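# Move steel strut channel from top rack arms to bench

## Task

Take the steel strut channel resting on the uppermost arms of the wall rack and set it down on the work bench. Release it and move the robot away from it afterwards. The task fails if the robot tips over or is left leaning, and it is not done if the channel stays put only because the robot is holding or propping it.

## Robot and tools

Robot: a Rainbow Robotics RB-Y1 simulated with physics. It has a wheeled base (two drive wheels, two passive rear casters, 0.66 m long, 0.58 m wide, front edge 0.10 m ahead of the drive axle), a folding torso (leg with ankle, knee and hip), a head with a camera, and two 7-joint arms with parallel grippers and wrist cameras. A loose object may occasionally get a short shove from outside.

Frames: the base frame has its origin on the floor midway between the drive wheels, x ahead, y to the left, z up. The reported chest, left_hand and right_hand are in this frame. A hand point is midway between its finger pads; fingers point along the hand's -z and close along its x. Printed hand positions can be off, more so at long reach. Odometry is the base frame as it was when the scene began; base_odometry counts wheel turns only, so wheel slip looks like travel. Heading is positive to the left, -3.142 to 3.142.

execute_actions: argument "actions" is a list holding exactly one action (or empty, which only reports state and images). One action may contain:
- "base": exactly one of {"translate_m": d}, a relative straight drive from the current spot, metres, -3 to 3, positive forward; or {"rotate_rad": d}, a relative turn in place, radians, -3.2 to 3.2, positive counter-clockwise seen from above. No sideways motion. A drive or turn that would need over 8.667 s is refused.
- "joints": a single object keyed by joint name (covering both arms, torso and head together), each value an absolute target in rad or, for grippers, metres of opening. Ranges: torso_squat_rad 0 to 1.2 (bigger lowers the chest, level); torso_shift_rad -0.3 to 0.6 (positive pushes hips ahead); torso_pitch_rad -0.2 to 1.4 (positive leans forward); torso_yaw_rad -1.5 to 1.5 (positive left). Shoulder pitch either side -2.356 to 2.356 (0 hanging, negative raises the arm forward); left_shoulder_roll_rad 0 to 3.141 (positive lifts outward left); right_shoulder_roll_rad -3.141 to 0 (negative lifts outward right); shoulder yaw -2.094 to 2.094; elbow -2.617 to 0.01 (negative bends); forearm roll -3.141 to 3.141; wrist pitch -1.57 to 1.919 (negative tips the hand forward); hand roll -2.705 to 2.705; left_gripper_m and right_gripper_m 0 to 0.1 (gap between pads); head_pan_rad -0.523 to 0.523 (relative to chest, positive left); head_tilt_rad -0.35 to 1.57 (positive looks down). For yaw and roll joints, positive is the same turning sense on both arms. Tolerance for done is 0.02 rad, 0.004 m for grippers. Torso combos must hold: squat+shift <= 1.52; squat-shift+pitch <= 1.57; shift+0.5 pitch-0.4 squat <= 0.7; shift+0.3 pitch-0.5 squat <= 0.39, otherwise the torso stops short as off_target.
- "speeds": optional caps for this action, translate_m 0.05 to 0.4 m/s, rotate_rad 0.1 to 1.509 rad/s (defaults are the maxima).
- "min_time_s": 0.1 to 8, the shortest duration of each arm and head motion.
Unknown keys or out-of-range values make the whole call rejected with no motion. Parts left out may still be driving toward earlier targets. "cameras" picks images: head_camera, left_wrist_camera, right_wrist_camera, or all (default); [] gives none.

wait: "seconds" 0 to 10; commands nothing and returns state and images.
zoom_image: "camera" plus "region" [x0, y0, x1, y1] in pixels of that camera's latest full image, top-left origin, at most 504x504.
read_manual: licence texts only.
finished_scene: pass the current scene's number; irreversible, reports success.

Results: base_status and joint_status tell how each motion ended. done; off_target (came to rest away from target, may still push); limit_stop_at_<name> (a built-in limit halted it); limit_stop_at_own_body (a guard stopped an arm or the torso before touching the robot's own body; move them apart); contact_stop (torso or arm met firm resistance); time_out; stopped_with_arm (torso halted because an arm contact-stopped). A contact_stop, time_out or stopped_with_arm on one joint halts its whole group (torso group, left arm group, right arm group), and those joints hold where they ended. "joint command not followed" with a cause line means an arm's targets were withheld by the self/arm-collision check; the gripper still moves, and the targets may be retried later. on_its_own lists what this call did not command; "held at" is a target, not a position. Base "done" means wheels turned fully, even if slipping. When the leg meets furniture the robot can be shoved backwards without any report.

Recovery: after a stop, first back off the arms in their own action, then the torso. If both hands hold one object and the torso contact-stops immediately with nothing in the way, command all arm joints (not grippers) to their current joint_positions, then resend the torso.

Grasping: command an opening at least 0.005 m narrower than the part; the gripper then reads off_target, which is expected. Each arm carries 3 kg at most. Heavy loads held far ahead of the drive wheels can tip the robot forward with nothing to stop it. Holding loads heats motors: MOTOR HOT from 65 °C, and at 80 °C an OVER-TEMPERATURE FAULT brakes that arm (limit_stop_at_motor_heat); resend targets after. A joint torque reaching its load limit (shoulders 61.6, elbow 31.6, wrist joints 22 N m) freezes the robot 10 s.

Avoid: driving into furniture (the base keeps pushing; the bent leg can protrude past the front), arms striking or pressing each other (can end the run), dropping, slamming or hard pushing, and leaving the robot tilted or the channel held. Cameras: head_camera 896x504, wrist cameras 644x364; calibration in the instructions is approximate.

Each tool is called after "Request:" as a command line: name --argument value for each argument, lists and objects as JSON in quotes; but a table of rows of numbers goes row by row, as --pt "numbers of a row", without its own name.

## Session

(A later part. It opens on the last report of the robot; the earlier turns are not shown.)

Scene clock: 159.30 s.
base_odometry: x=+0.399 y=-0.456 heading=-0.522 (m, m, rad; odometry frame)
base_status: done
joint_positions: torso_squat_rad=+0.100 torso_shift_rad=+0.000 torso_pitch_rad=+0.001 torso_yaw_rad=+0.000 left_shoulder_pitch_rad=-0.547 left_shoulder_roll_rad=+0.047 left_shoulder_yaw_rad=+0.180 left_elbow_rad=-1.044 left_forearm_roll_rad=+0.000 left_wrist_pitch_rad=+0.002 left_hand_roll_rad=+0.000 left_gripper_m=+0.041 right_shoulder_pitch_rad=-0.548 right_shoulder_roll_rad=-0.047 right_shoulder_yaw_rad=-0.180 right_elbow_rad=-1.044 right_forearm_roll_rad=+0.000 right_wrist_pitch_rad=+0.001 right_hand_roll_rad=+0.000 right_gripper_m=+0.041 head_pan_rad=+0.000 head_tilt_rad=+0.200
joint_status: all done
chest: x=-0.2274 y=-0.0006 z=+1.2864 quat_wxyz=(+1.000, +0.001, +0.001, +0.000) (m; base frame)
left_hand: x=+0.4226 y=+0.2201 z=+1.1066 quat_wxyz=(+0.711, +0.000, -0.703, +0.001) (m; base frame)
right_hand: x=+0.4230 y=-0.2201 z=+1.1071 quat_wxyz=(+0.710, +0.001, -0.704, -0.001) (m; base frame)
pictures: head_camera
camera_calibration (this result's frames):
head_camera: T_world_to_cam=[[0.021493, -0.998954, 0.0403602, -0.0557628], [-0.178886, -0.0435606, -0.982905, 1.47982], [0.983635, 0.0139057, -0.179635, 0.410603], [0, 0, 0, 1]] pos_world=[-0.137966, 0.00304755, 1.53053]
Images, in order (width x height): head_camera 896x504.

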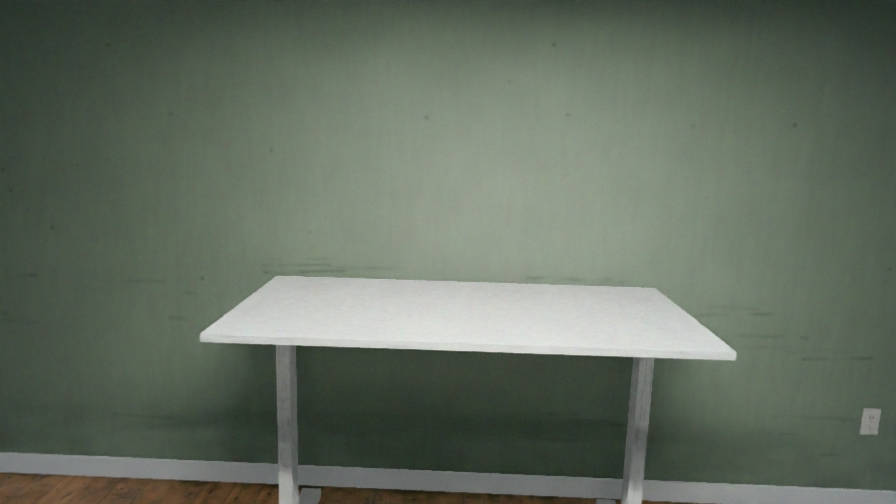

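Request:
execute_actions --actions '[{"base":{"rotate_rad":-0.06},"joints":{"left_shoulder_pitch_rad":-0.8165,"left_shoulder_roll_rad":0.105,"left_shoulder_yaw_rad":0.252,"left_elbow_rad":-0.960,"left_wrist_pitch_rad":0.175,"right_shoulder_pitch_rad":-0.8165,"right_shoulder_roll_rad":-0.105,"right_shoulder_yaw_rad":-0.252,"right_elbow_rad":-0.960,"right_wrist_pitch_rad":0.175,"torso_squat_rad":0.05},"min_time_s":2}]' --cameras '[]'

Request:
execute_actions --actions '[{"base":{"translate_m":1.2},"joints":{"head_tilt_rad":0.6}}]' --cameras '[]'

Request:
execute_actions --actions '[{"base":{"rotate_rad":0.06}}]'

Scene clock: 187.27 s.
base_odometry: x=+0.399 y=-0.456 heading=-0.582 (m, m, rad; odometry frame)
base_status: done
joint_positions: torso_squat_rad=+0.050 torso_shift_rad=+0.000 torso_pitch_rad=+0.002 torso_yaw_rad=+0.000 left_shoulder_pitch_rad=-0.812 left_shoulder_roll_rad=+0.103 left_shoulder_yaw_rad=+0.252 left_elbow_rad=-0.957 left_forearm_roll_rad=+0.000 left_wrist_pitch_rad=+0.177 left_hand_roll_rad=+0.000 left_gripper_m=+0.041 right_shoulder_pitch_rad=-0.813 right_shoulder_roll_rad=-0.104 right_shoulder_yaw_rad=-0.251 right_elbow_rad=-0.958 right_forearm_roll_rad=+0.000 right_wrist_pitch_rad=+0.176 right_hand_roll_rad=+0.000 right_gripper_m=+0.041 head_pan_rad=+0.000 head_tilt_rad=+0.200
joint_status: all done
chest: x=-0.2272 y=-0.0005 z=+1.2891 quat_wxyz=(+1.000, +0.001, +0.001, +0.000) (m; base frame)
left_hand: x=+0.4770 y=+0.2198 z=+1.2033 quat_wxyz=(+0.711, +0.000, -0.703, +0.000) (m; base frame)
right_hand: x=+0.4773 y=-0.2200 z=+1.2043 quat_wxyz=(+0.710, +0.000, -0.704, +0.000) (m; base frame)
pictures: none
No camera images: the call's "cameras" was empty. Leave "cameras" out to get every camera's image.

Scene clock: 191.57 s.
base_odometry: x=+1.401 y=-1.116 heading=-0.582 (m, m, rad; odometry frame)
base_status: done
joint_positions: torso_squat_rad=+0.050 torso_shift_rad=+0.000 torso_pitch_rad=+0.002 torso_yaw_rad=+0.000 left_shoulder_pitch_rad=-0.812 left_shoulder_roll_rad=+0.103 left_shoulder_yaw_rad=+0.252 left_elbow_rad=-0.956 left_forearm_roll_rad=+0.000 left_wrist_pitch_rad=+0.177 left_hand_roll_rad=+0.000 left_gripper_m=+0.041 right_shoulder_pitch_rad=-0.813 right_shoulder_roll_rad=-0.104 right_shoulder_yaw_rad=-0.251 right_elbow_rad=-0.957 right_forearm_roll_rad=+0.000 right_wrist_pitch_rad=+0.176 right_hand_roll_rad=+0.000 right_gripper_m=+0.041 head_pan_rad=+0.000 head_tilt_rad=+0.600
joint_status: all done
chest: x=-0.2271 y=-0.0005 z=+1.2891 quat_wxyz=(+1.000, +0.001, +0.001, +0.000) (m; base frame)
left_hand: x=+0.4771 y=+0.2197 z=+1.2033 quat_wxyz=(+0.711, +0.000, -0.703, +0.000) (m; base frame)
right_hand: x=+0.4774 y=-0.2200 z=+1.2043 quat_wxyz=(+0.710, +0.001, -0.704, +0.000) (m; base frame)
pictures: none
No camera images: the call's "cameras" was empty. Leave "cameras" out to get every camera's image.

Scene clock: 192.70 s.
base_odometry: x=+1.402 y=-1.116 heading=-0.523 (m, m, rad; odometry frame)
base_status: done
joint_positions: torso_squat_rad=+0.050 torso_shift_rad=+0.000 torso_pitch_rad=+0.002 torso_yaw_rad=+0.000 left_shoulder_pitch_rad=-0.812 left_shoulder_roll_rad=+0.103 left_shoulder_yaw_rad=+0.252 left_elbow_rad=-0.956 left_forearm_roll_rad=+0.000 left_wrist_pitch_rad=+0.177 left_hand_roll_rad=+0.000 left_gripper_m=+0.041 right_shoulder_pitch_rad=-0.813 right_shoulder_roll_rad=-0.103 right_shoulder_yaw_rad=-0.251 right_elbow_rad=-0.957 right_forearm_roll_rad=+0.000 right_wrist_pitch_rad=+0.176 right_hand_roll_rad=+0.000 right_gripper_m=+0.041 head_pan_rad=+0.000 head_tilt_rad=+0.600
joint_status: not commanded
chest: x=-0.2272 y=-0.0005 z=+1.2891 quat_wxyz=(+1.000, +0.001, +0.001, +0.000) (m; base frame)
left_hand: x=+0.4771 y=+0.2197 z=+1.2034 quat_wxyz=(+0.711, +0.000, -0.703, +0.000) (m; base frame)
right_hand: x=+0.4774 y=-0.2200 z=+1.2043 quat_wxyz=(+0.710, +0.001, -0.704, +0.000) (m; base frame)
pictures: head_camera, left_wrist_camera, right_wrist_camera
camera_calibration (this result's frames):
head_camera: T_world_to_cam=[[0.0360123, -0.998935, 0.0288513, -0.035741], [-0.547801, -0.0438784, -0.835457, 1.1873], [0.835833, 0.0142819, -0.548798, 0.930218], [0, 0, 0, 1]] pos_world=[-0.125812, 0.00310871, 1.50347]
left_wrist_camera: T_world_to_cam=[[0.0406722, 0.0118687, 0.999102, -1.22782], [-0.672982, -0.738774, 0.0361724, 0.466733], [0.73854, -0.673849, -0.0220601, -0.0905818], [0, 0, 0, 1]] pos_world=[0.430939, 0.298344, 1.20783]
right_wrist_camera: T_world_to_cam=[[-0.0334708, 0.030066, -0.998987, 1.22776], [-0.626638, 0.778044, 0.0444117, 0.449363], [0.778591, 0.62749, -0.00720123, -0.138986], [0, 0, 0, 1]] pos_world=[0.430896, -0.299325, 1.20556]
Images, in order (width x height): head_camera 896x504, left_wrist_camera 644x364, right_wrist_camera 644x364.

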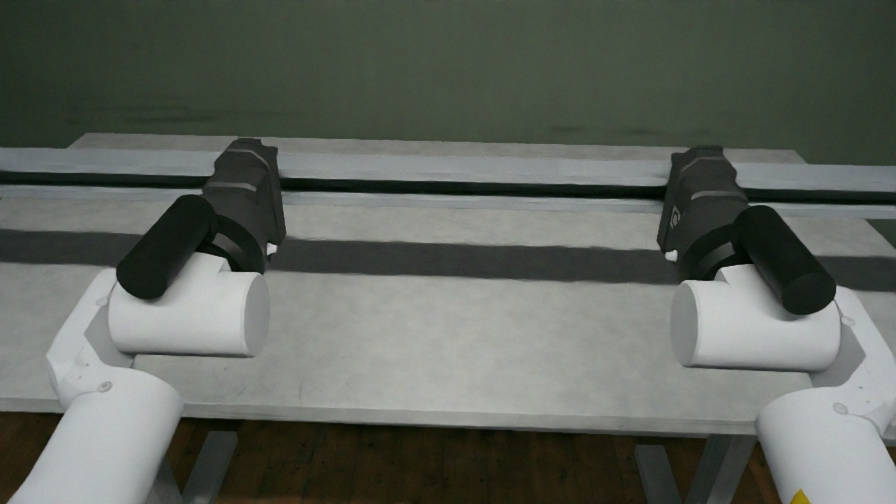

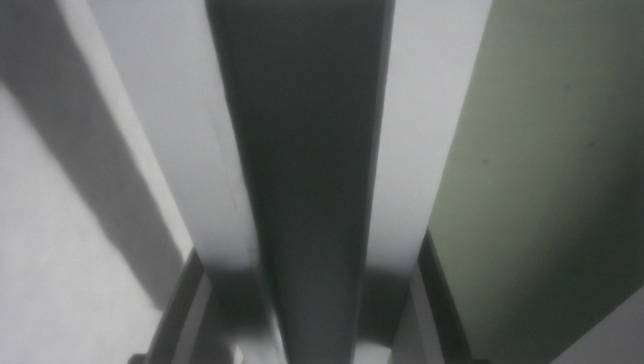

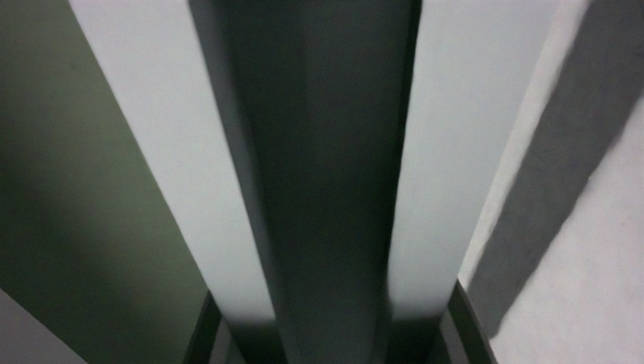

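Request:
execute_actions --actions '[{"base":{"translate_m":0.25},"joints":{"left_shoulder_pitch_rad":-1.074,"left_shoulder_roll_rad":0.177,"left_shoulder_yaw_rad":0.305,"left_elbow_rad":-0.803,"left_wrist_pitch_rad":1.850,"right_shoulder_pitch_rad":-1.074,"right_shoulder_roll_rad":-0.177,"right_shoulder_yaw_rad":-0.305,"right_elbow_rad":-0.803,"right_wrist_pitch_rad":1.850,"torso_squat_rad":0.02,"head_tilt_rad":0.9},"min_time_s":3.5}]'

Scene clock: 210.27 s.
base_odometry: x=+1.618 y=-1.241 heading=-0.523 (m, m, rad; odometry frame)
base_status: done
joint_positions: torso_squat_rad=+0.020 torso_shift_rad=+0.000 torso_pitch_rad=+0.001 torso_yaw_rad=+0.000 left_shoulder_pitch_rad=-1.070 left_shoulder_roll_rad=+0.176 left_shoulder_yaw_rad=+0.305 left_elbow_rad=-0.801 left_forearm_roll_rad=+0.000 left_wrist_pitch_rad=+1.850 left_hand_roll_rad=+0.000 left_gripper_m=+0.041 right_shoulder_pitch_rad=-1.071 right_shoulder_roll_rad=-0.176 right_shoulder_yaw_rad=-0.305 right_elbow_rad=-0.802 right_forearm_roll_rad=+0.000 right_wrist_pitch_rad=+1.850 right_hand_roll_rad=+0.000 right_gripper_m=+0.042 head_pan_rad=+0.000 head_tilt_rad=+0.900
joint_status: all done
chest: x=-0.2275 y=-0.0005 z=+1.2898 quat_wxyz=(+1.000, +0.001, +0.001, +0.000) (m; base frame)
left_hand: x=+0.2799 y=+0.2196 z=+1.0661 quat_wxyz=(+1.000, +0.000, +0.003, +0.000) (m; base frame)
right_hand: x=+0.2806 y=-0.2200 z=+1.0665 quat_wxyz=(+1.000, +0.000, +0.002, +0.000) (m; base frame)
pictures: head_camera, left_wrist_camera, right_wrist_camera
camera_calibration (this result's frames):
head_camera: T_world_to_cam=[[0.0432683, -0.998919, 0.0169988, -0.0166011], [-0.769876, -0.0441815, -0.636662, 0.845963], [0.636725, 0.0144604, -0.770955, 1.22106], [0, 0, 0, 1]] pos_world=[-0.125477, 0.00313568, 1.48026]
left_wrist_camera: T_world_to_cam=[[0.999307, 0.0118731, -0.0352767, -0.248212], [0.0325363, -0.738957, 0.672966, -0.537374], [-0.0180777, -0.673648, -0.738831, 1.02779], [0, 0, 0, 1]] pos_world=[0.284105, 0.298221, 1.11225]
right_wrist_camera: T_world_to_cam=[[-0.99919, 0.0284422, 0.0284824, 0.258296], [0.0400191, 0.777934, 0.62707, -0.476345], [-0.00432216, 0.627702, -0.778442, 1.05554], [0, 0, 0, 1]] pos_world=[0.281712, -0.299346, 1.11302]
Images, in order (width x height): head_camera 896x504, left_wrist_camera 644x364, right_wrist_camera 644x364.

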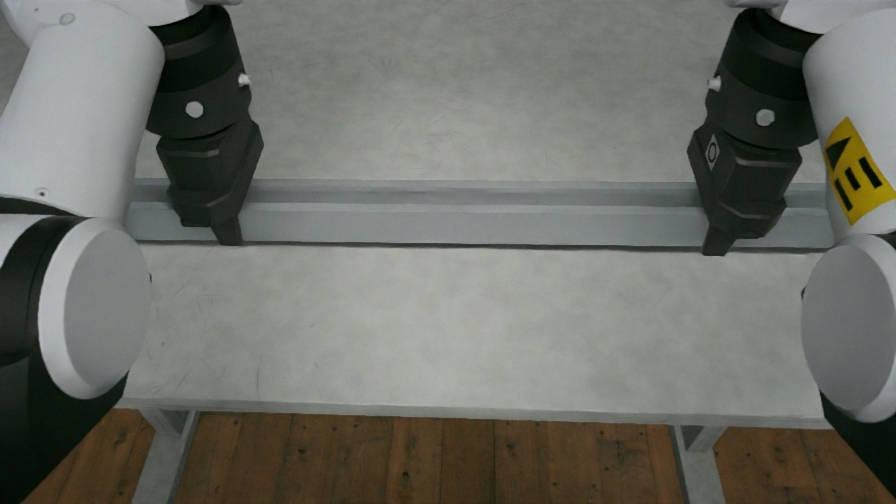

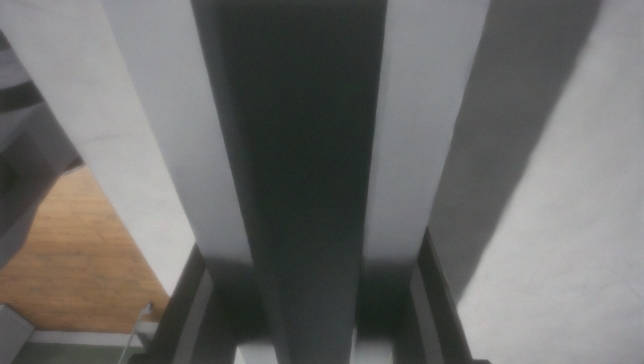

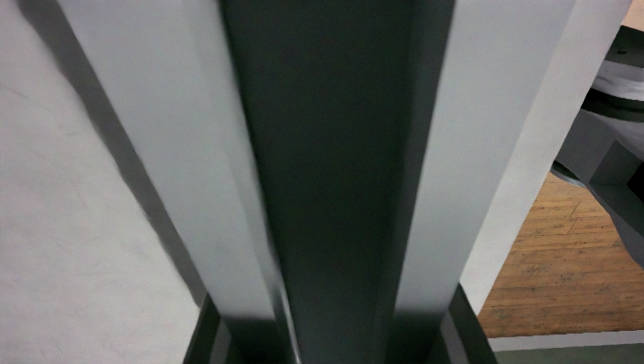

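Request:
execute_actions --actions '[{"joints":{"head_pan_rad":0.52,"head_tilt_rad":0.7,"torso_squat_rad":0.25}}]' --cameras '["head_camera"]'

Request:
execute_actions --actions '[{"joints":{"head_pan_rad":-0.52}}]' --cameras '["head_camera"]'

Scene clock: 217.67 s.
base_odometry: x=+1.618 y=-1.241 heading=-0.523 (m, m, rad; odometry frame)
base_status: not commanded
joint_positions: torso_squat_rad=+0.250 torso_shift_rad=+0.000 torso_pitch_rad=+0.001 torso_yaw_rad=+0.000 left_shoulder_pitch_rad=-1.070 left_shoulder_roll_rad=+0.176 left_shoulder_yaw_rad=+0.305 left_elbow_rad=-0.801 left_forearm_roll_rad=+0.000 left_wrist_pitch_rad=+1.850 left_hand_roll_rad=+0.000 left_gripper_m=+0.041 right_shoulder_pitch_rad=-1.071 right_shoulder_roll_rad=-0.176 right_shoulder_yaw_rad=-0.305 right_elbow_rad=-0.802 right_forearm_roll_rad=+0.000 right_wrist_pitch_rad=+1.850 right_hand_roll_rad=+0.000 right_gripper_m=+0.042 head_pan_rad=+0.520 head_tilt_rad=+0.700
joint_status: all done
chest: x=-0.2277 y=-0.0005 z=+1.2682 quat_wxyz=(+1.000, +0.001, +0.000, +0.000) (m; base frame)
left_hand: x=+0.2797 y=+0.2196 z=+1.0447 quat_wxyz=(+1.000, +0.000, +0.003, +0.000) (m; base frame)
right_hand: x=+0.2805 y=-0.2199 z=+1.0451 quat_wxyz=(+1.000, +0.000, +0.002, +0.000) (m; base frame)
pictures: head_camera
camera_calibration (this result's frames):
head_camera: T_world_to_cam=[[0.529957, -0.847658, 0.0249452, 0.072252], [-0.52266, -0.349649, -0.777542, 1.08942], [0.667812, 0.399026, -0.628336, 1.00188], [0, 0, 0, 1]] pos_world=[-0.137963, 0.0423831, 1.47479]
Images, in order (width x height): head_camera 896x504.

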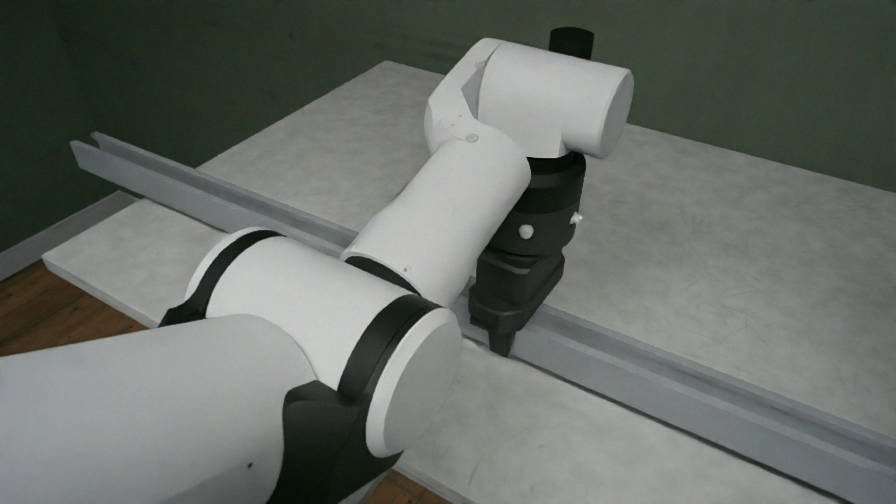

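Scene clock: 219.03 s.
base_odometry: x=+1.618 y=-1.241 heading=-0.523 (m, m, rad; odometry frame)
base_status: not commanded
joint_positions: torso_squat_rad=+0.250 torso_shift_rad=+0.000 torso_pitch_rad=+0.001 torso_yaw_rad=+0.000 left_shoulder_pitch_rad=-1.070 left_shoulder_roll_rad=+0.176 left_shoulder_yaw_rad=+0.305 left_elbow_rad=-0.801 left_forearm_roll_rad=+0.000 left_wrist_pitch_rad=+1.850 left_hand_roll_rad=+0.000 left_gripper_m=+0.041 right_shoulder_pitch_rad=-1.071 right_shoulder_roll_rad=-0.176 right_shoulder_yaw_rad=-0.305 right_elbow_rad=-0.802 right_forearm_roll_rad=+0.000 right_wrist_pitch_rad=+1.850 right_hand_roll_rad=+0.000 right_gripper_m=+0.042 head_pan_rad=-0.520 head_tilt_rad=+0.700
joint_status: all done
chest: x=-0.2277 y=-0.0005 z=+1.2682 quat_wxyz=(+1.000, +0.001, +0.000, +0.000) (m; base frame)
left_hand: x=+0.2797 y=+0.2196 z=+1.0447 quat_wxyz=(+1.000, +0.000, +0.003, +0.000) (m; base frame)
right_hand: x=+0.2805 y=-0.2199 z=+1.0451 quat_wxyz=(+1.000, +0.000, +0.002, +0.000) (m; base frame)
pictures: head_camera
camera_calibration (this result's frames):
head_camera: T_world_to_cam=[[-0.462652, -0.886167, 0.0257079, -0.132892], [-0.567203, 0.273591, -0.776807, 1.07966], [0.681347, -0.373973, -0.629214, 1.00538], [0, 0, 0, 1]] pos_world=[-0.134108, -0.0371661, 1.4747]
Images, in order (width x height): head_camera 896x504.

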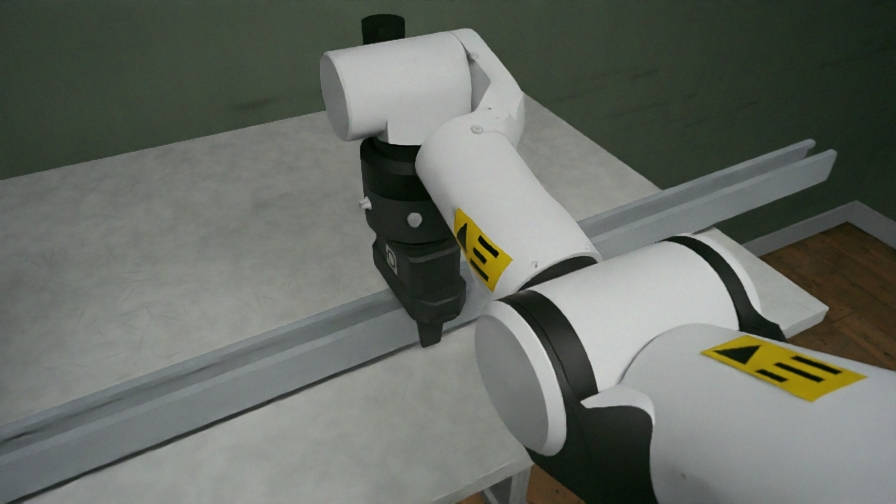

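Request:
execute_actions --actions '[]' --cameras '["head_camera"]'

Scene clock: 227.27 s.
base_odometry: x=+1.618 y=-1.241 heading=-0.523 (m, m, rad; odometry frame)
base_status: not commanded
joint_positions: torso_squat_rad=+0.250 torso_shift_rad=+0.000 torso_pitch_rad=+0.001 torso_yaw_rad=+0.000 left_shoulder_pitch_rad=-1.070 left_shoulder_roll_rad=+0.176 left_shoulder_yaw_rad=+0.305 left_elbow_rad=-0.801 left_forearm_roll_rad=+0.000 left_wrist_pitch_rad=+1.850 left_hand_roll_rad=+0.000 left_gripper_m=+0.041 right_shoulder_pitch_rad=-1.071 right_shoulder_roll_rad=-0.176 right_shoulder_yaw_rad=-0.305 right_elbow_rad=-0.802 right_forearm_roll_rad=+0.000 right_wrist_pitch_rad=+1.850 right_hand_roll_rad=+0.000 right_gripper_m=+0.042 head_pan_rad=-0.520 head_tilt_rad=+0.700
joint_status: all done
chest: x=-0.2277 y=-0.0005 z=+1.2682 quat_wxyz=(+1.000, +0.001, +0.000, +0.000) (m; base frame)
left_hand: x=+0.2797 y=+0.2196 z=+1.0447 quat_wxyz=(+1.000, +0.000, +0.003, +0.000) (m; base frame)
right_hand: x=+0.2805 y=-0.2199 z=+1.0451 quat_wxyz=(+1.000, +0.000, +0.002, +0.000) (m; base frame)
pictures: head_camera
camera_calibration (this result's frames):
head_camera: T_world_to_cam=[[-0.462652, -0.886167, 0.0257079, -0.132892], [-0.567203, 0.273591, -0.776807, 1.07966], [0.681347, -0.373973, -0.629214, 1.00538], [0, 0, 0, 1]] pos_world=[-0.134109, -0.0371661, 1.4747]
Images, in order (width x height): head_camera 896x504.

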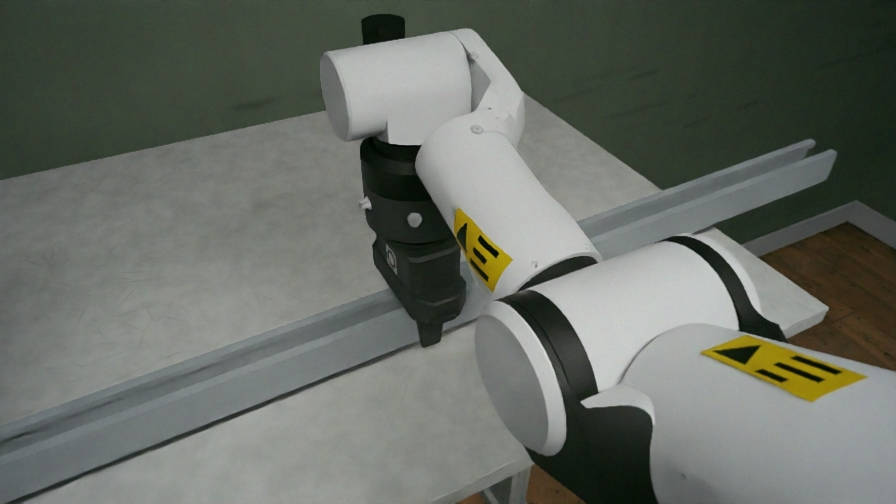

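Request:
execute_actions --actions '[{"joints":{"torso_squat_rad":0.34}}]' --cameras '[]'

Request:
execute_actions --actions '[{"joints":{"torso_squat_rad":0.38}}]' --cameras '["left_wrist_camera","right_wrist_camera"]'

Scene clock: 231.83 s.
base_odometry: x=+1.618 y=-1.241 heading=-0.523 (m, m, rad; odometry frame)
base_status: not commanded
joint_positions: torso_squat_rad=+0.340 torso_shift_rad=+0.000 torso_pitch_rad=+0.001 torso_yaw_rad=+0.000 left_shoulder_pitch_rad=-1.070 left_shoulder_roll_rad=+0.176 left_shoulder_yaw_rad=+0.305 left_elbow_rad=-0.801 left_forearm_roll_rad=+0.000 left_wrist_pitch_rad=+1.850 left_hand_roll_rad=+0.000 left_gripper_m=+0.041 right_shoulder_pitch_rad=-1.071 right_shoulder_roll_rad=-0.176 right_shoulder_yaw_rad=-0.305 right_elbow_rad=-0.802 right_forearm_roll_rad=+0.000 right_wrist_pitch_rad=+1.850 right_hand_roll_rad=+0.000 right_gripper_m=+0.042 head_pan_rad=-0.520 head_tilt_rad=+0.700
joint_status: all done
chest: x=-0.2277 y=-0.0005 z=+1.2499 quat_wxyz=(+1.000, +0.001, +0.000, +0.000) (m; base frame)
left_hand: x=+0.2798 y=+0.2196 z=+1.0264 quat_wxyz=(+1.000, +0.000, +0.003, +0.000) (m; base frame)
right_hand: x=+0.2805 y=-0.2199 z=+1.0269 quat_wxyz=(+1.000, +0.000, +0.002, +0.000) (m; base frame)
pictures: none
No camera images: the call's "cameras" was empty. Leave "cameras" out to get every camera's image.

Scene clock: 232.63 s.
base_odometry: x=+1.618 y=-1.241 heading=-0.523 (m, m, rad; odometry frame)
base_status: not commanded
joint_positions: torso_squat_rad=+0.380 torso_shift_rad=+0.000 torso_pitch_rad=+0.001 torso_yaw_rad=+0.000 left_shoulder_pitch_rad=-1.070 left_shoulder_roll_rad=+0.176 left_shoulder_yaw_rad=+0.305 left_elbow_rad=-0.801 left_forearm_roll_rad=+0.000 left_wrist_pitch_rad=+1.850 left_hand_roll_rad=+0.000 left_gripper_m=+0.041 right_shoulder_pitch_rad=-1.072 right_shoulder_roll_rad=-0.176 right_shoulder_yaw_rad=-0.305 right_elbow_rad=-0.802 right_forearm_roll_rad=+0.000 right_wrist_pitch_rad=+1.850 right_hand_roll_rad=+0.000 right_gripper_m=+0.042 head_pan_rad=-0.520 head_tilt_rad=+0.700
joint_status: all done
chest: x=-0.2277 y=-0.0005 z=+1.2400 quat_wxyz=(+1.000, +0.001, +0.000, +0.000) (m; base frame)
left_hand: x=+0.2797 y=+0.2196 z=+1.0166 quat_wxyz=(+1.000, +0.000, +0.003, +0.000) (m; base frame)
right_hand: x=+0.2805 y=-0.2199 z=+1.0170 quat_wxyz=(+1.000, +0.000, +0.002, +0.000) (m; base frame)
pictures: left_wrist_camera, right_wrist_camera
camera_calibration (this result's frames):
left_wrist_camera: T_world_to_cam=[[0.999324, 0.0118126, -0.0348244, -0.250283], [0.032187, -0.738957, 0.672983, -0.503992], [-0.017784, -0.673649, -0.738838, 0.991136], [0, 0, 0, 1]] pos_world=[0.283962, 0.298205, 1.06275]
right_wrist_camera: T_world_to_cam=[[-0.999204, 0.02839, 0.028026, 0.260034], [0.039692, 0.777935, 0.62709, -0.445261], [-0.00399933, 0.627704, -0.778442, 1.01689], [0, 0, 0, 1]] pos_world=[0.281567, -0.299306, 1.06352]
Images, in order (width x height): left_wrist_camera 644x364, right_wrist_camera 644x364.

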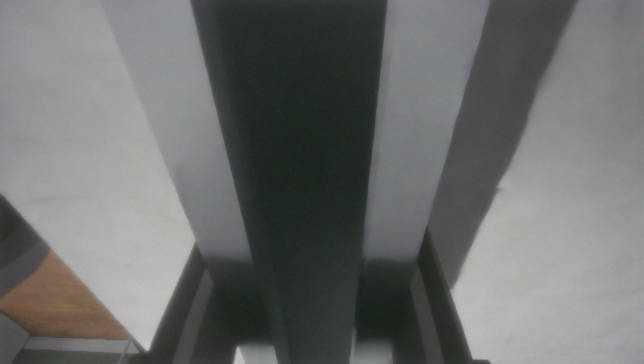

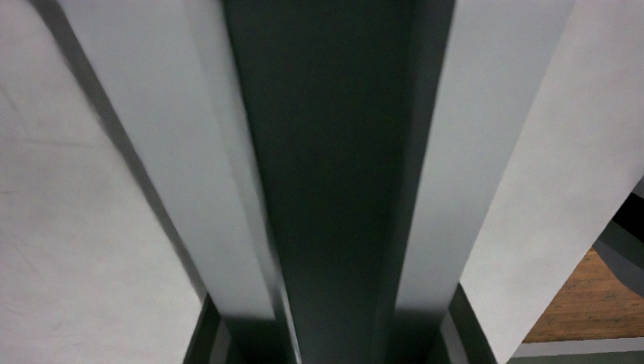

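Request:
execute_actions --actions '[{"joints":{"torso_squat_rad":0.40}}]' --cameras '[]'

Scene clock: 235.00 s.
base_odometry: x=+1.618 y=-1.241 heading=-0.523 (m, m, rad; odometry frame)
base_status: not commanded
joint_positions: torso_squat_rad=+0.400 torso_shift_rad=+0.000 torso_pitch_rad=+0.001 torso_yaw_rad=+0.000 left_shoulder_pitch_rad=-1.070 left_shoulder_roll_rad=+0.176 left_shoulder_yaw_rad=+0.305 left_elbow_rad=-0.801 left_forearm_roll_rad=+0.000 left_wrist_pitch_rad=+1.850 left_hand_roll_rad=+0.000 left_gripper_m=+0.041 right_shoulder_pitch_rad=-1.072 right_shoulder_roll_rad=-0.176 right_shoulder_yaw_rad=-0.305 right_elbow_rad=-0.802 right_forearm_roll_rad=+0.000 right_wrist_pitch_rad=+1.850 right_hand_roll_rad=+0.000 right_gripper_m=+0.042 head_pan_rad=-0.520 head_tilt_rad=+0.700
joint_status: all done
chest: x=-0.2277 y=-0.0005 z=+1.2347 quat_wxyz=(+1.000, +0.001, +0.000, +0.000) (m; base frame)
left_hand: x=+0.2798 y=+0.2196 z=+1.0113 quat_wxyz=(+1.000, +0.000, +0.003, +0.000) (m; base frame)
right_hand: x=+0.2805 y=-0.2199 z=+1.0117 quat_wxyz=(+1.000, +0.000, +0.002, +0.000) (m; base frame)
pictures: none
No camera images: the call's "cameras" was empty. Leave "cameras" out to get every camera's image.

Request:
execute_actions --actions '[{"joints":{"torso_squat_rad":0.42}}]' --cameras '[]'

Scene clock: 241.40 s.
base_odometry: x=+1.618 y=-1.241 heading=-0.523 (m, m, rad; odometry frame)
base_status: not commanded
joint_positions: torso_squat_rad=+0.420 torso_shift_rad=+0.000 torso_pitch_rad=+0.001 torso_yaw_rad=+0.000 left_shoulder_pitch_rad=-1.071 left_shoulder_roll_rad=+0.176 left_shoulder_yaw_rad=+0.305 left_elbow_rad=-0.802 left_forearm_roll_rad=+0.000 left_wrist_pitch_rad=+1.850 left_hand_roll_rad=+0.000 left_gripper_m=+0.041 right_shoulder_pitch_rad=-1.071 right_shoulder_roll_rad=-0.176 right_shoulder_yaw_rad=-0.305 right_elbow_rad=-0.802 right_forearm_roll_rad=+0.000 right_wrist_pitch_rad=+1.850 right_hand_roll_rad=+0.000 right_gripper_m=+0.042 head_pan_rad=-0.520 head_tilt_rad=+0.700
joint_status: all done
chest: x=-0.2278 y=-0.0006 z=+1.2291 quat_wxyz=(+1.000, +0.001, +0.000, +0.000) (m; base frame)
left_hand: x=+0.2800 y=+0.2195 z=+1.0065 quat_wxyz=(+1.000, +0.001, +0.002, +0.000) (m; base frame)
right_hand: x=+0.2803 y=-0.2200 z=+1.0060 quat_wxyz=(+1.000, +0.001, +0.002, +0.000) (m; base frame)
pictures: none
No camera images: the call's "cameras" was empty. Leave "cameras" out to get every camera's image.

Request:
execute_actions --actions '[{"joints":{"torso_squat_rad":0.432}}]' --cameras '["head_camera"]'

Scene clock: 246.23 s.
base_odometry: x=+1.618 y=-1.241 heading=-0.523 (m, m, rad; odometry frame)
base_status: not commanded
joint_positions: torso_squat_rad=+0.432 torso_shift_rad=+0.000 torso_pitch_rad=+0.000 torso_yaw_rad=+0.000 left_shoulder_pitch_rad=-1.073 left_shoulder_roll_rad=+0.176 left_shoulder_yaw_rad=+0.305 left_elbow_rad=-0.802 left_forearm_roll_rad=+0.000 left_wrist_pitch_rad=+1.850 left_hand_roll_rad=+0.000 left_gripper_m=+0.041 right_shoulder_pitch_rad=-1.071 right_shoulder_roll_rad=-0.176 right_shoulder_yaw_rad=-0.305 right_elbow_rad=-0.801 right_forearm_roll_rad=+0.000 right_wrist_pitch_rad=+1.850 right_hand_roll_rad=+0.000 right_gripper_m=+0.042 head_pan_rad=-0.520 head_tilt_rad=+0.700
joint_status: all done
chest: x=-0.2279 y=-0.0007 z=+1.2257 quat_wxyz=(+1.000, +0.001, +0.000, +0.000) (m; base frame)
left_hand: x=+0.2804 y=+0.2195 z=+1.0040 quat_wxyz=(+1.000, +0.001, +0.001, +0.000) (m; base frame)
right_hand: x=+0.2801 y=-0.2201 z=+1.0024 quat_wxyz=(+1.000, +0.001, +0.002, +0.000) (m; base frame)
pictures: head_camera
camera_calibration (this result's frames):
head_camera: T_world_to_cam=[[-0.462666, -0.886176, 0.0251567, -0.131398], [-0.566829, 0.27388, -0.776978, 1.0468], [0.681649, -0.37374, -0.629025, 0.978564], [0, 0, 0, 1]] pos_world=[-0.134477, -0.0374089, 1.43218]
Images, in order (width x height): head_camera 896x504.

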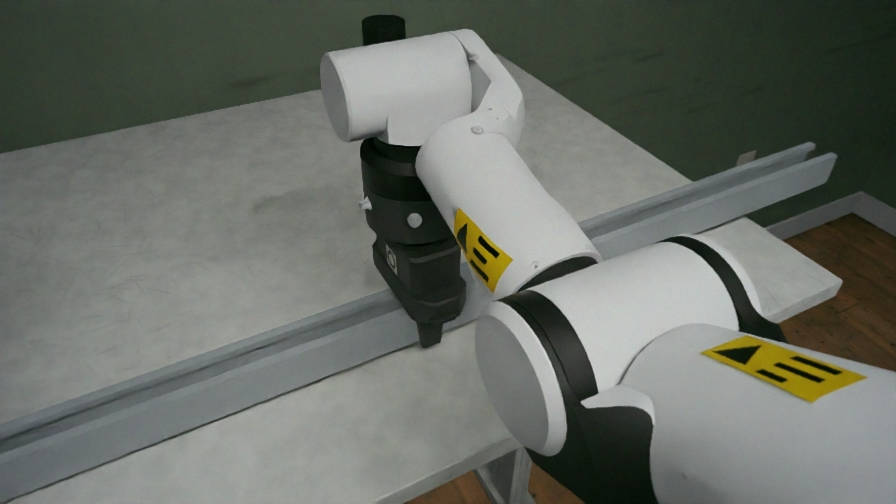

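Request:
execute_actions --actions '[{"joints":{"right_elbow_rad":-0.790,"right_wrist_pitch_rad":1.837,"torso_squat_rad":0.438},"min_time_s":0.5}]' --cameras '[]'

Scene clock: 250.83 s.
base_odometry: x=+1.618 y=-1.241 heading=-0.523 (m, m, rad; odometry frame)
base_status: not commanded
joint_positions: torso_squat_rad=+0.438 torso_shift_rad=+0.000 torso_pitch_rad=+0.000 torso_yaw_rad=+0.000 left_shoulder_pitch_rad=-1.072 left_shoulder_roll_rad=+0.176 left_shoulder_yaw_rad=+0.305 left_elbow_rad=-0.802 left_forearm_roll_rad=+0.000 left_wrist_pitch_rad=+1.850 left_hand_roll_rad=+0.000 left_gripper_m=+0.041 right_shoulder_pitch_rad=-1.071 right_shoulder_roll_rad=-0.176 right_shoulder_yaw_rad=-0.305 right_elbow_rad=-0.789 right_forearm_roll_rad=+0.000 right_wrist_pitch_rad=+1.837 right_hand_roll_rad=+0.000 right_gripper_m=+0.042 head_pan_rad=-0.520 head_tilt_rad=+0.700
joint_status: all done
chest: x=-0.2279 y=-0.0007 z=+1.2239 quat_wxyz=(+1.000, +0.001, +0.000, +0.000) (m; base frame)
left_hand: x=+0.2802 y=+0.2197 z=+1.0016 quat_wxyz=(+1.000, +0.001, +0.002, +0.000) (m; base frame)
right_hand: x=+0.2807 y=-0.2200 z=+0.9975 quat_wxyz=(+1.000, +0.001, +0.002, +0.000) (m; base frame)
pictures: none
No camera images: the call's "cameras" was empty. Leave "cameras" out to get every camera's image.

Request:
execute_actions --actions '[{"joints":{"torso_squat_rad":0.452},"min_time_s":0.5}]' --cameras '["left_wrist_camera","right_wrist_camera"]'

action 0: "min_time_s" has no arm or head joint beside it: it slows only arm and head motions. Command such a joint too, or leave it out

Request:
execute_actions --actions '[{"joints":{"torso_squat_rad":0.452}}]' --cameras '["left_wrist_camera","right_wrist_camera"]'

Scene clock: 255.57 s.
base_odometry: x=+1.618 y=-1.241 heading=-0.523 (m, m, rad; odometry frame)
base_status: not commanded
joint_positions: torso_squat_rad=+0.452 torso_shift_rad=+0.000 torso_pitch_rad=+0.000 torso_yaw_rad=+0.000 left_shoulder_pitch_rad=-1.073 left_shoulder_roll_rad=+0.177 left_shoulder_yaw_rad=+0.305 left_elbow_rad=-0.802 left_forearm_roll_rad=+0.000 left_wrist_pitch_rad=+1.850 left_hand_roll_rad=+0.000 left_gripper_m=+0.041 right_shoulder_pitch_rad=-1.071 right_shoulder_roll_rad=-0.176 right_shoulder_yaw_rad=-0.305 right_elbow_rad=-0.788 right_forearm_roll_rad=+0.000 right_wrist_pitch_rad=+1.837 right_hand_roll_rad=+0.000 right_gripper_m=+0.042 head_pan_rad=-0.520 head_tilt_rad=+0.700
joint_status: all done
chest: x=-0.2280 y=-0.0007 z=+1.2197 quat_wxyz=(+1.000, +0.001, +0.000, +0.000) (m; base frame)
left_hand: x=+0.2806 y=+0.2195 z=+0.9984 quat_wxyz=(+1.000, +0.001, +0.001, +0.000) (m; base frame)
right_hand: x=+0.2805 y=-0.2200 z=+0.9929 quat_wxyz=(+1.000, +0.001, +0.002, +0.000) (m; base frame)
pictures: left_wrist_camera, right_wrist_camera
camera_calibration (this result's frames):
left_wrist_camera: T_world_to_cam=[[0.999466, 0.0117737, -0.0304973, -0.256141], [0.0292274, -0.73973, 0.672269, -0.490116], [-0.0146446, -0.672801, -0.739679, 0.977487], [0, 0, 0, 1]] pos_world=[0.284644, 0.298116, 1.04471]
right_wrist_camera: T_world_to_cam=[[-0.999183, 0.0284579, 0.0286807, 0.260088], [0.0401606, 0.777247, 0.627913, -0.43117], [-0.00442291, 0.628552, -0.777755, 0.997766], [0, 0, 0, 1]] pos_world=[0.281605, -0.299424, 1.03929]
Images, in order (width x height): left_wrist_camera 644x364, right_wrist_camera 644x364.

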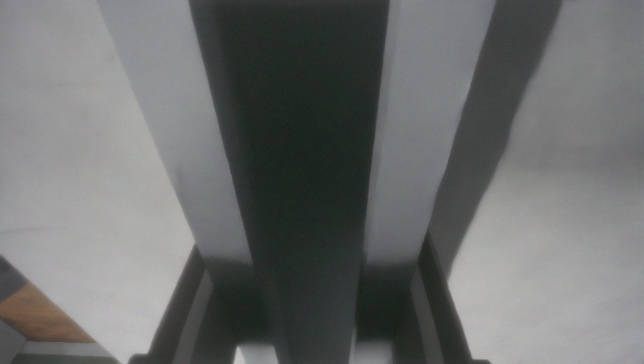

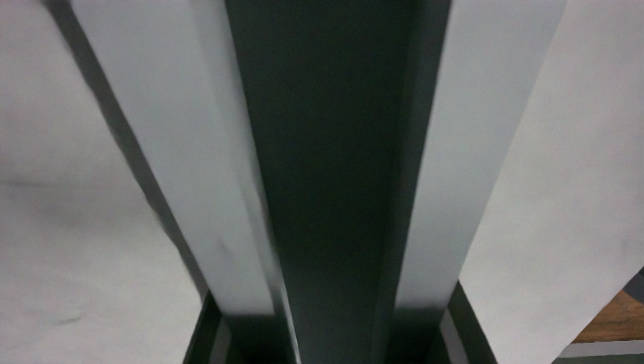

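Request:
execute_actions --actions '[{"joints":{"torso_squat_rad":0.468}}]' --cameras '[]'

Scene clock: 264.87 s.
base_odometry: x=+1.618 y=-1.241 heading=-0.523 (m, m, rad; odometry frame)
base_status: not commanded
joint_positions: torso_squat_rad=+0.468 torso_shift_rad=+0.000 torso_pitch_rad=+0.000 torso_yaw_rad=+0.000 left_shoulder_pitch_rad=-1.075 left_shoulder_roll_rad=+0.177 left_shoulder_yaw_rad=+0.305 left_elbow_rad=-0.803 left_forearm_roll_rad=+0.000 left_wrist_pitch_rad=+1.851 left_hand_roll_rad=+0.000 left_gripper_m=+0.041 right_shoulder_pitch_rad=-1.070 right_shoulder_roll_rad=-0.176 right_shoulder_yaw_rad=-0.305 right_elbow_rad=-0.788 right_forearm_roll_rad=+0.000 right_wrist_pitch_rad=+1.836 right_hand_roll_rad=+0.000 right_gripper_m=+0.042 head_pan_rad=-0.520 head_tilt_rad=+0.700
joint_status: all done
chest: x=-0.2281 y=-0.0009 z=+1.2147 quat_wxyz=(+1.000, +0.001, +0.000, +0.000) (m; base frame)
left_hand: x=+0.2812 y=+0.2194 z=+0.9948 quat_wxyz=(+1.000, +0.001, +0.000, +0.000) (m; base frame)
right_hand: x=+0.2801 y=-0.2201 z=+0.9874 quat_wxyz=(+1.000, +0.001, +0.003, +0.000) (m; base frame)
pictures: none
No camera images: the call's "cameras" was empty. Leave "cameras" out to get every camera's image.

Request:
execute_actions --actions '[{"joints":{"right_elbow_rad":-0.770,"right_wrist_pitch_rad":1.818,"head_pan_rad":0.45,"head_tilt_rad":0.7},"min_time_s":0.7}]' --cameras '["head_camera","right_wrist_camera"]'

Scene clock: 269.43 s.
base_odometry: x=+1.618 y=-1.241 heading=-0.523 (m, m, rad; odometry frame)
base_status: not commanded
joint_positions: torso_squat_rad=+0.468 torso_shift_rad=+0.000 torso_pitch_rad=+0.000 torso_yaw_rad=+0.000 left_shoulder_pitch_rad=-1.074 left_shoulder_roll_rad=+0.177 left_shoulder_yaw_rad=+0.305 left_elbow_rad=-0.803 left_forearm_roll_rad=+0.000 left_wrist_pitch_rad=+1.850 left_hand_roll_rad=+0.000 left_gripper_m=+0.041 right_shoulder_pitch_rad=-1.073 right_shoulder_roll_rad=-0.177 right_shoulder_yaw_rad=-0.305 right_elbow_rad=-0.770 right_forearm_roll_rad=+0.000 right_wrist_pitch_rad=+1.818 right_hand_roll_rad=+0.000 right_gripper_m=+0.042 head_pan_rad=+0.450 head_tilt_rad=+0.700
joint_status: all done
chest: x=-0.2283 y=-0.0006 z=+1.2147 quat_wxyz=(+1.000, +0.001, +0.000, +0.000) (m; base frame)
left_hand: x=+0.2808 y=+0.2197 z=+0.9941 quat_wxyz=(+1.000, +0.001, +0.000, +0.000) (m; base frame)
right_hand: x=+0.2818 y=-0.2198 z=+0.9851 quat_wxyz=(+1.000, +0.001, +0.001, +0.001) (m; base frame)
pictures: head_camera, right_wrist_camera
camera_calibration (this result's frames):
head_camera: T_world_to_cam=[[0.469281, -0.882685, 0.0253384, 0.0608255], [-0.544983, -0.31208, -0.778202, 1.04366], [0.694815, 0.351387, -0.627502, 0.97328], [0, 0, 0, 1]] pos_world=[-0.136019, 0.0373971, 1.42137]
right_wrist_camera: T_world_to_cam=[[-0.999293, 0.0279536, 0.025128, 0.265018], [0.0375343, 0.777666, 0.627557, -0.425264], [-0.00199875, 0.628056, -0.778165, 0.991233], [0, 0, 0, 1]] pos_world=[0.282774, -0.299245, 1.03156]
Images, in order (width x height): head_camera 896x504, right_wrist_camera 644x364.

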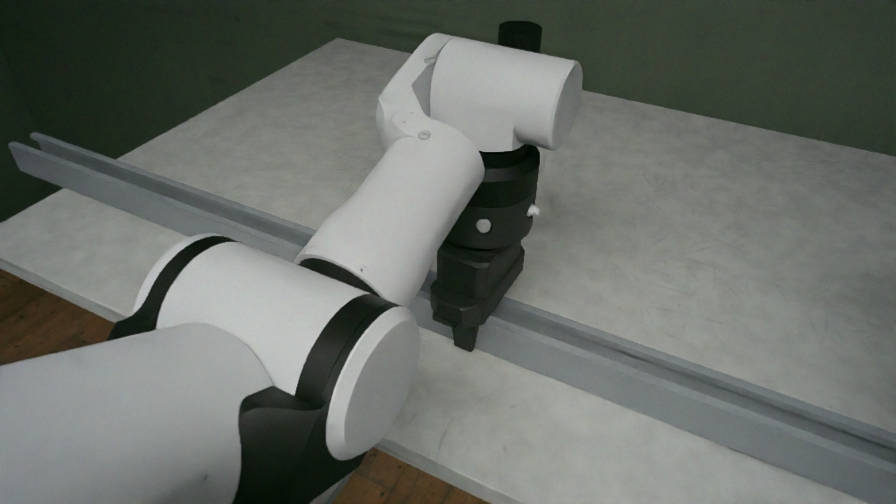

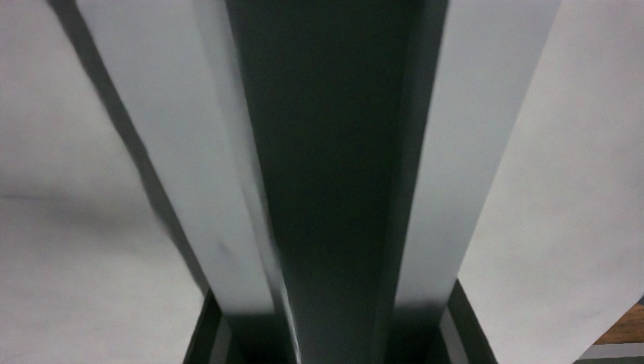

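Request:
execute_actions --actions '[{"joints":{"left_gripper_m":0.09,"right_gripper_m":0.09}}]' --cameras '["head_camera","left_wrist_camera","right_wrist_camera"]'

Scene clock: 272.97 s.
base_odometry: x=+1.618 y=-1.241 heading=-0.523 (m, m, rad; odometry frame)
base_status: not commanded
joint_positions: torso_squat_rad=+0.468 torso_shift_rad=+0.000 torso_pitch_rad=+0.000 torso_yaw_rad=+0.000 left_shoulder_pitch_rad=-1.074 left_shoulder_roll_rad=+0.177 left_shoulder_yaw_rad=+0.305 left_elbow_rad=-0.803 left_forearm_roll_rad=+0.000 left_wrist_pitch_rad=+1.850 left_hand_roll_rad=+0.000 left_gripper_m=+0.090 right_shoulder_pitch_rad=-1.074 right_shoulder_roll_rad=-0.177 right_shoulder_yaw_rad=-0.305 right_elbow_rad=-0.770 right_forearm_roll_rad=+0.000 right_wrist_pitch_rad=+1.818 right_hand_roll_rad=+0.000 right_gripper_m=+0.090 head_pan_rad=+0.450 head_tilt_rad=+0.700
joint_status: all done
chest: x=-0.2284 y=-0.0006 z=+1.2147 quat_wxyz=(+1.000, +0.001, +0.000, +0.000) (m; base frame)
left_hand: x=+0.2808 y=+0.2197 z=+0.9942 quat_wxyz=(+1.000, +0.001, +0.000, +0.000) (m; base frame)
right_hand: x=+0.2820 y=-0.2199 z=+0.9853 quat_wxyz=(+1.000, +0.001, +0.000, +0.000) (m; base frame)
pictures: head_camera, left_wrist_camera, right_wrist_camera
camera_calibration (this result's frames):
head_camera: T_world_to_cam=[[0.469284, -0.882682, 0.0253937, 0.0607806], [-0.5449, -0.312089, -0.778258, 1.04372], [0.694879, 0.351386, -0.627432, 0.973231], [0, 0, 0, 1]] pos_world=[-0.136076, 0.0374046, 1.42138]
left_wrist_camera: T_world_to_cam=[[0.999532, 0.0117782, -0.0282488, -0.25869], [0.0277198, -0.739649, 0.672422, -0.486909], [-0.0129743, -0.67289, -0.739629, 0.973937], [0, 0, 0, 1]] pos_world=[0.284702, 0.298258, 1.04045]
right_wrist_camera: T_world_to_cam=[[-0.999309, 0.0280664, 0.0243519, 0.265981], [0.0371345, 0.777777, 0.627442, -0.425101], [-0.00133028, 0.627913, -0.778282, 0.99137], [0, 0, 0, 1]] pos_world=[0.282902, -0.299326, 1.03181]
Images, in order (width x height): head_camera 896x504, left_wrist_camera 644x364, right_wrist_camera 644x364.

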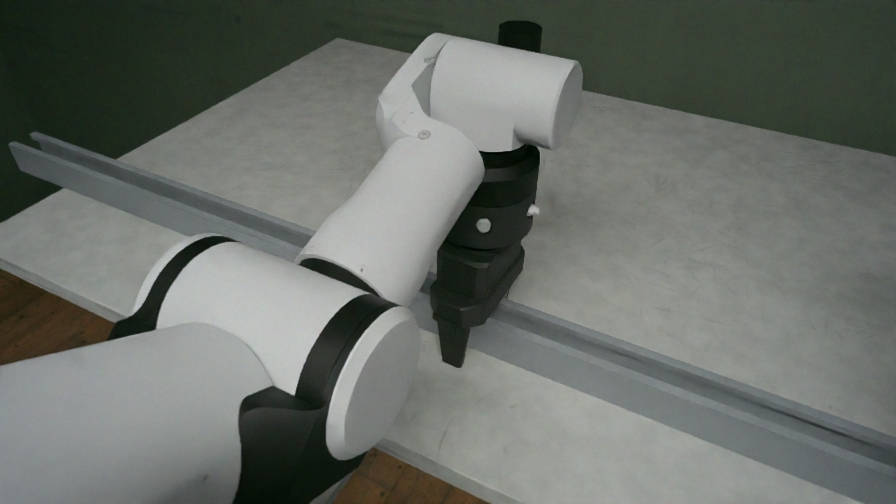

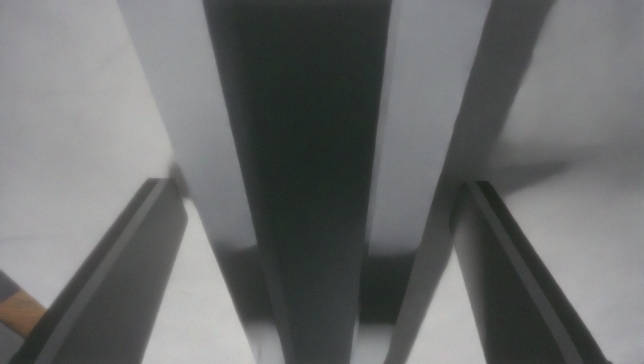

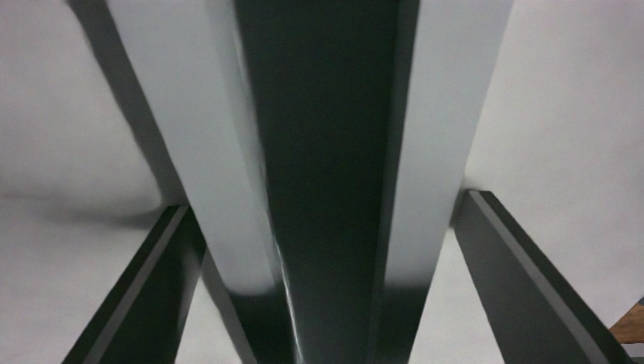

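Request:
execute_actions --actions '[{"joints":{"torso_squat_rad":0.1,"head_pan_rad":0.0,"head_tilt_rad":0.6}}]' --cameras '["head_camera","left_wrist_camera","right_wrist_camera"]'

Scene clock: 278.03 s.
base_odometry: x=+1.618 y=-1.241 heading=-0.523 (m, m, rad; odometry frame)
base_status: not commanded
joint_positions: torso_squat_rad=+0.100 torso_shift_rad=+0.000 torso_pitch_rad=-0.001 torso_yaw_rad=+0.000 left_shoulder_pitch_rad=-1.074 left_shoulder_roll_rad=+0.177 left_shoulder_yaw_rad=+0.305 left_elbow_rad=-0.803 left_forearm_roll_rad=+0.000 left_wrist_pitch_rad=+1.850 left_hand_roll_rad=+0.000 left_gripper_m=+0.090 right_shoulder_pitch_rad=-1.074 right_shoulder_roll_rad=-0.177 right_shoulder_yaw_rad=-0.305 right_elbow_rad=-0.770 right_forearm_roll_rad=+0.000 right_wrist_pitch_rad=+1.818 right_hand_roll_rad=+0.000 right_gripper_m=+0.090 head_pan_rad=+0.000 head_tilt_rad=+0.600
joint_status: all done
chest: x=-0.2284 y=-0.0007 z=+1.2864 quat_wxyz=(+1.000, +0.001, +0.000, +0.000) (m; base frame)
left_hand: x=+0.2807 y=+0.2196 z=+1.0660 quat_wxyz=(+1.000, +0.001, +0.000, +0.000) (m; base frame)
right_hand: x=+0.2819 y=-0.2200 z=+1.0571 quat_wxyz=(+1.000, +0.001, +0.000, +0.000) (m; base frame)
pictures: head_camera, left_wrist_camera, right_wrist_camera
camera_calibration (this result's frames):
head_camera: T_world_to_cam=[[0.0358881, -0.998943, 0.0287367, -0.0356231], [-0.545981, -0.0436832, -0.836658, 1.18636], [0.837029, 0.0143364, -0.546971, 0.92777], [0, 0, 0, 1]] pos_world=[-0.127562, 0.00293776, 1.50106]
left_wrist_camera: T_world_to_cam=[[0.999534, 0.0117706, -0.0281624, -0.256701], [0.0276561, -0.739646, 0.672428, -0.535203], [-0.0129154, -0.672893, -0.739627, 1.02701], [0, 0, 0, 1]] pos_world=[0.284647, 0.298228, 1.11226]
right_wrist_camera: T_world_to_cam=[[-0.99931, 0.0280665, 0.0243214, 0.264204], [0.0371154, 0.777777, 0.627443, -0.470111], [-0.00130648, 0.627913, -0.778282, 1.04724], [0, 0, 0, 1]] pos_world=[0.282838, -0.299352, 1.10359]
Images, in order (width x height): head_camera 896x504, left_wrist_camera 644x364, right_wrist_camera 644x364.

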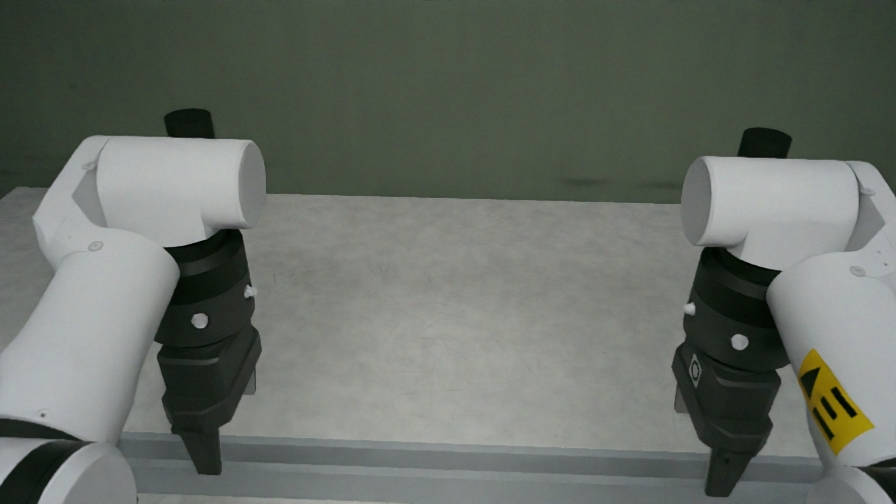

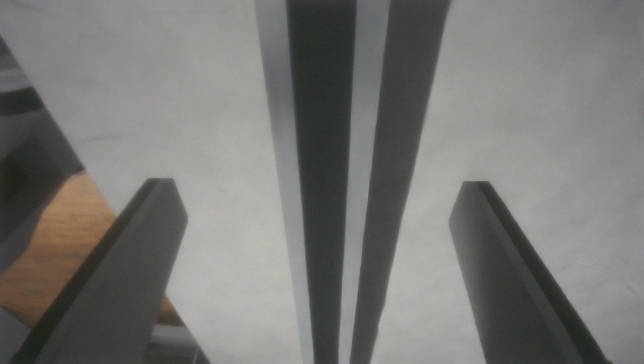

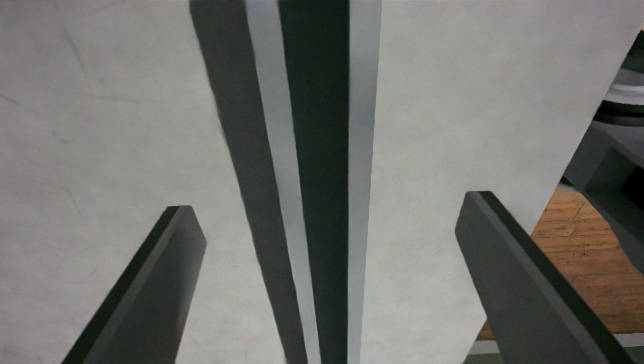

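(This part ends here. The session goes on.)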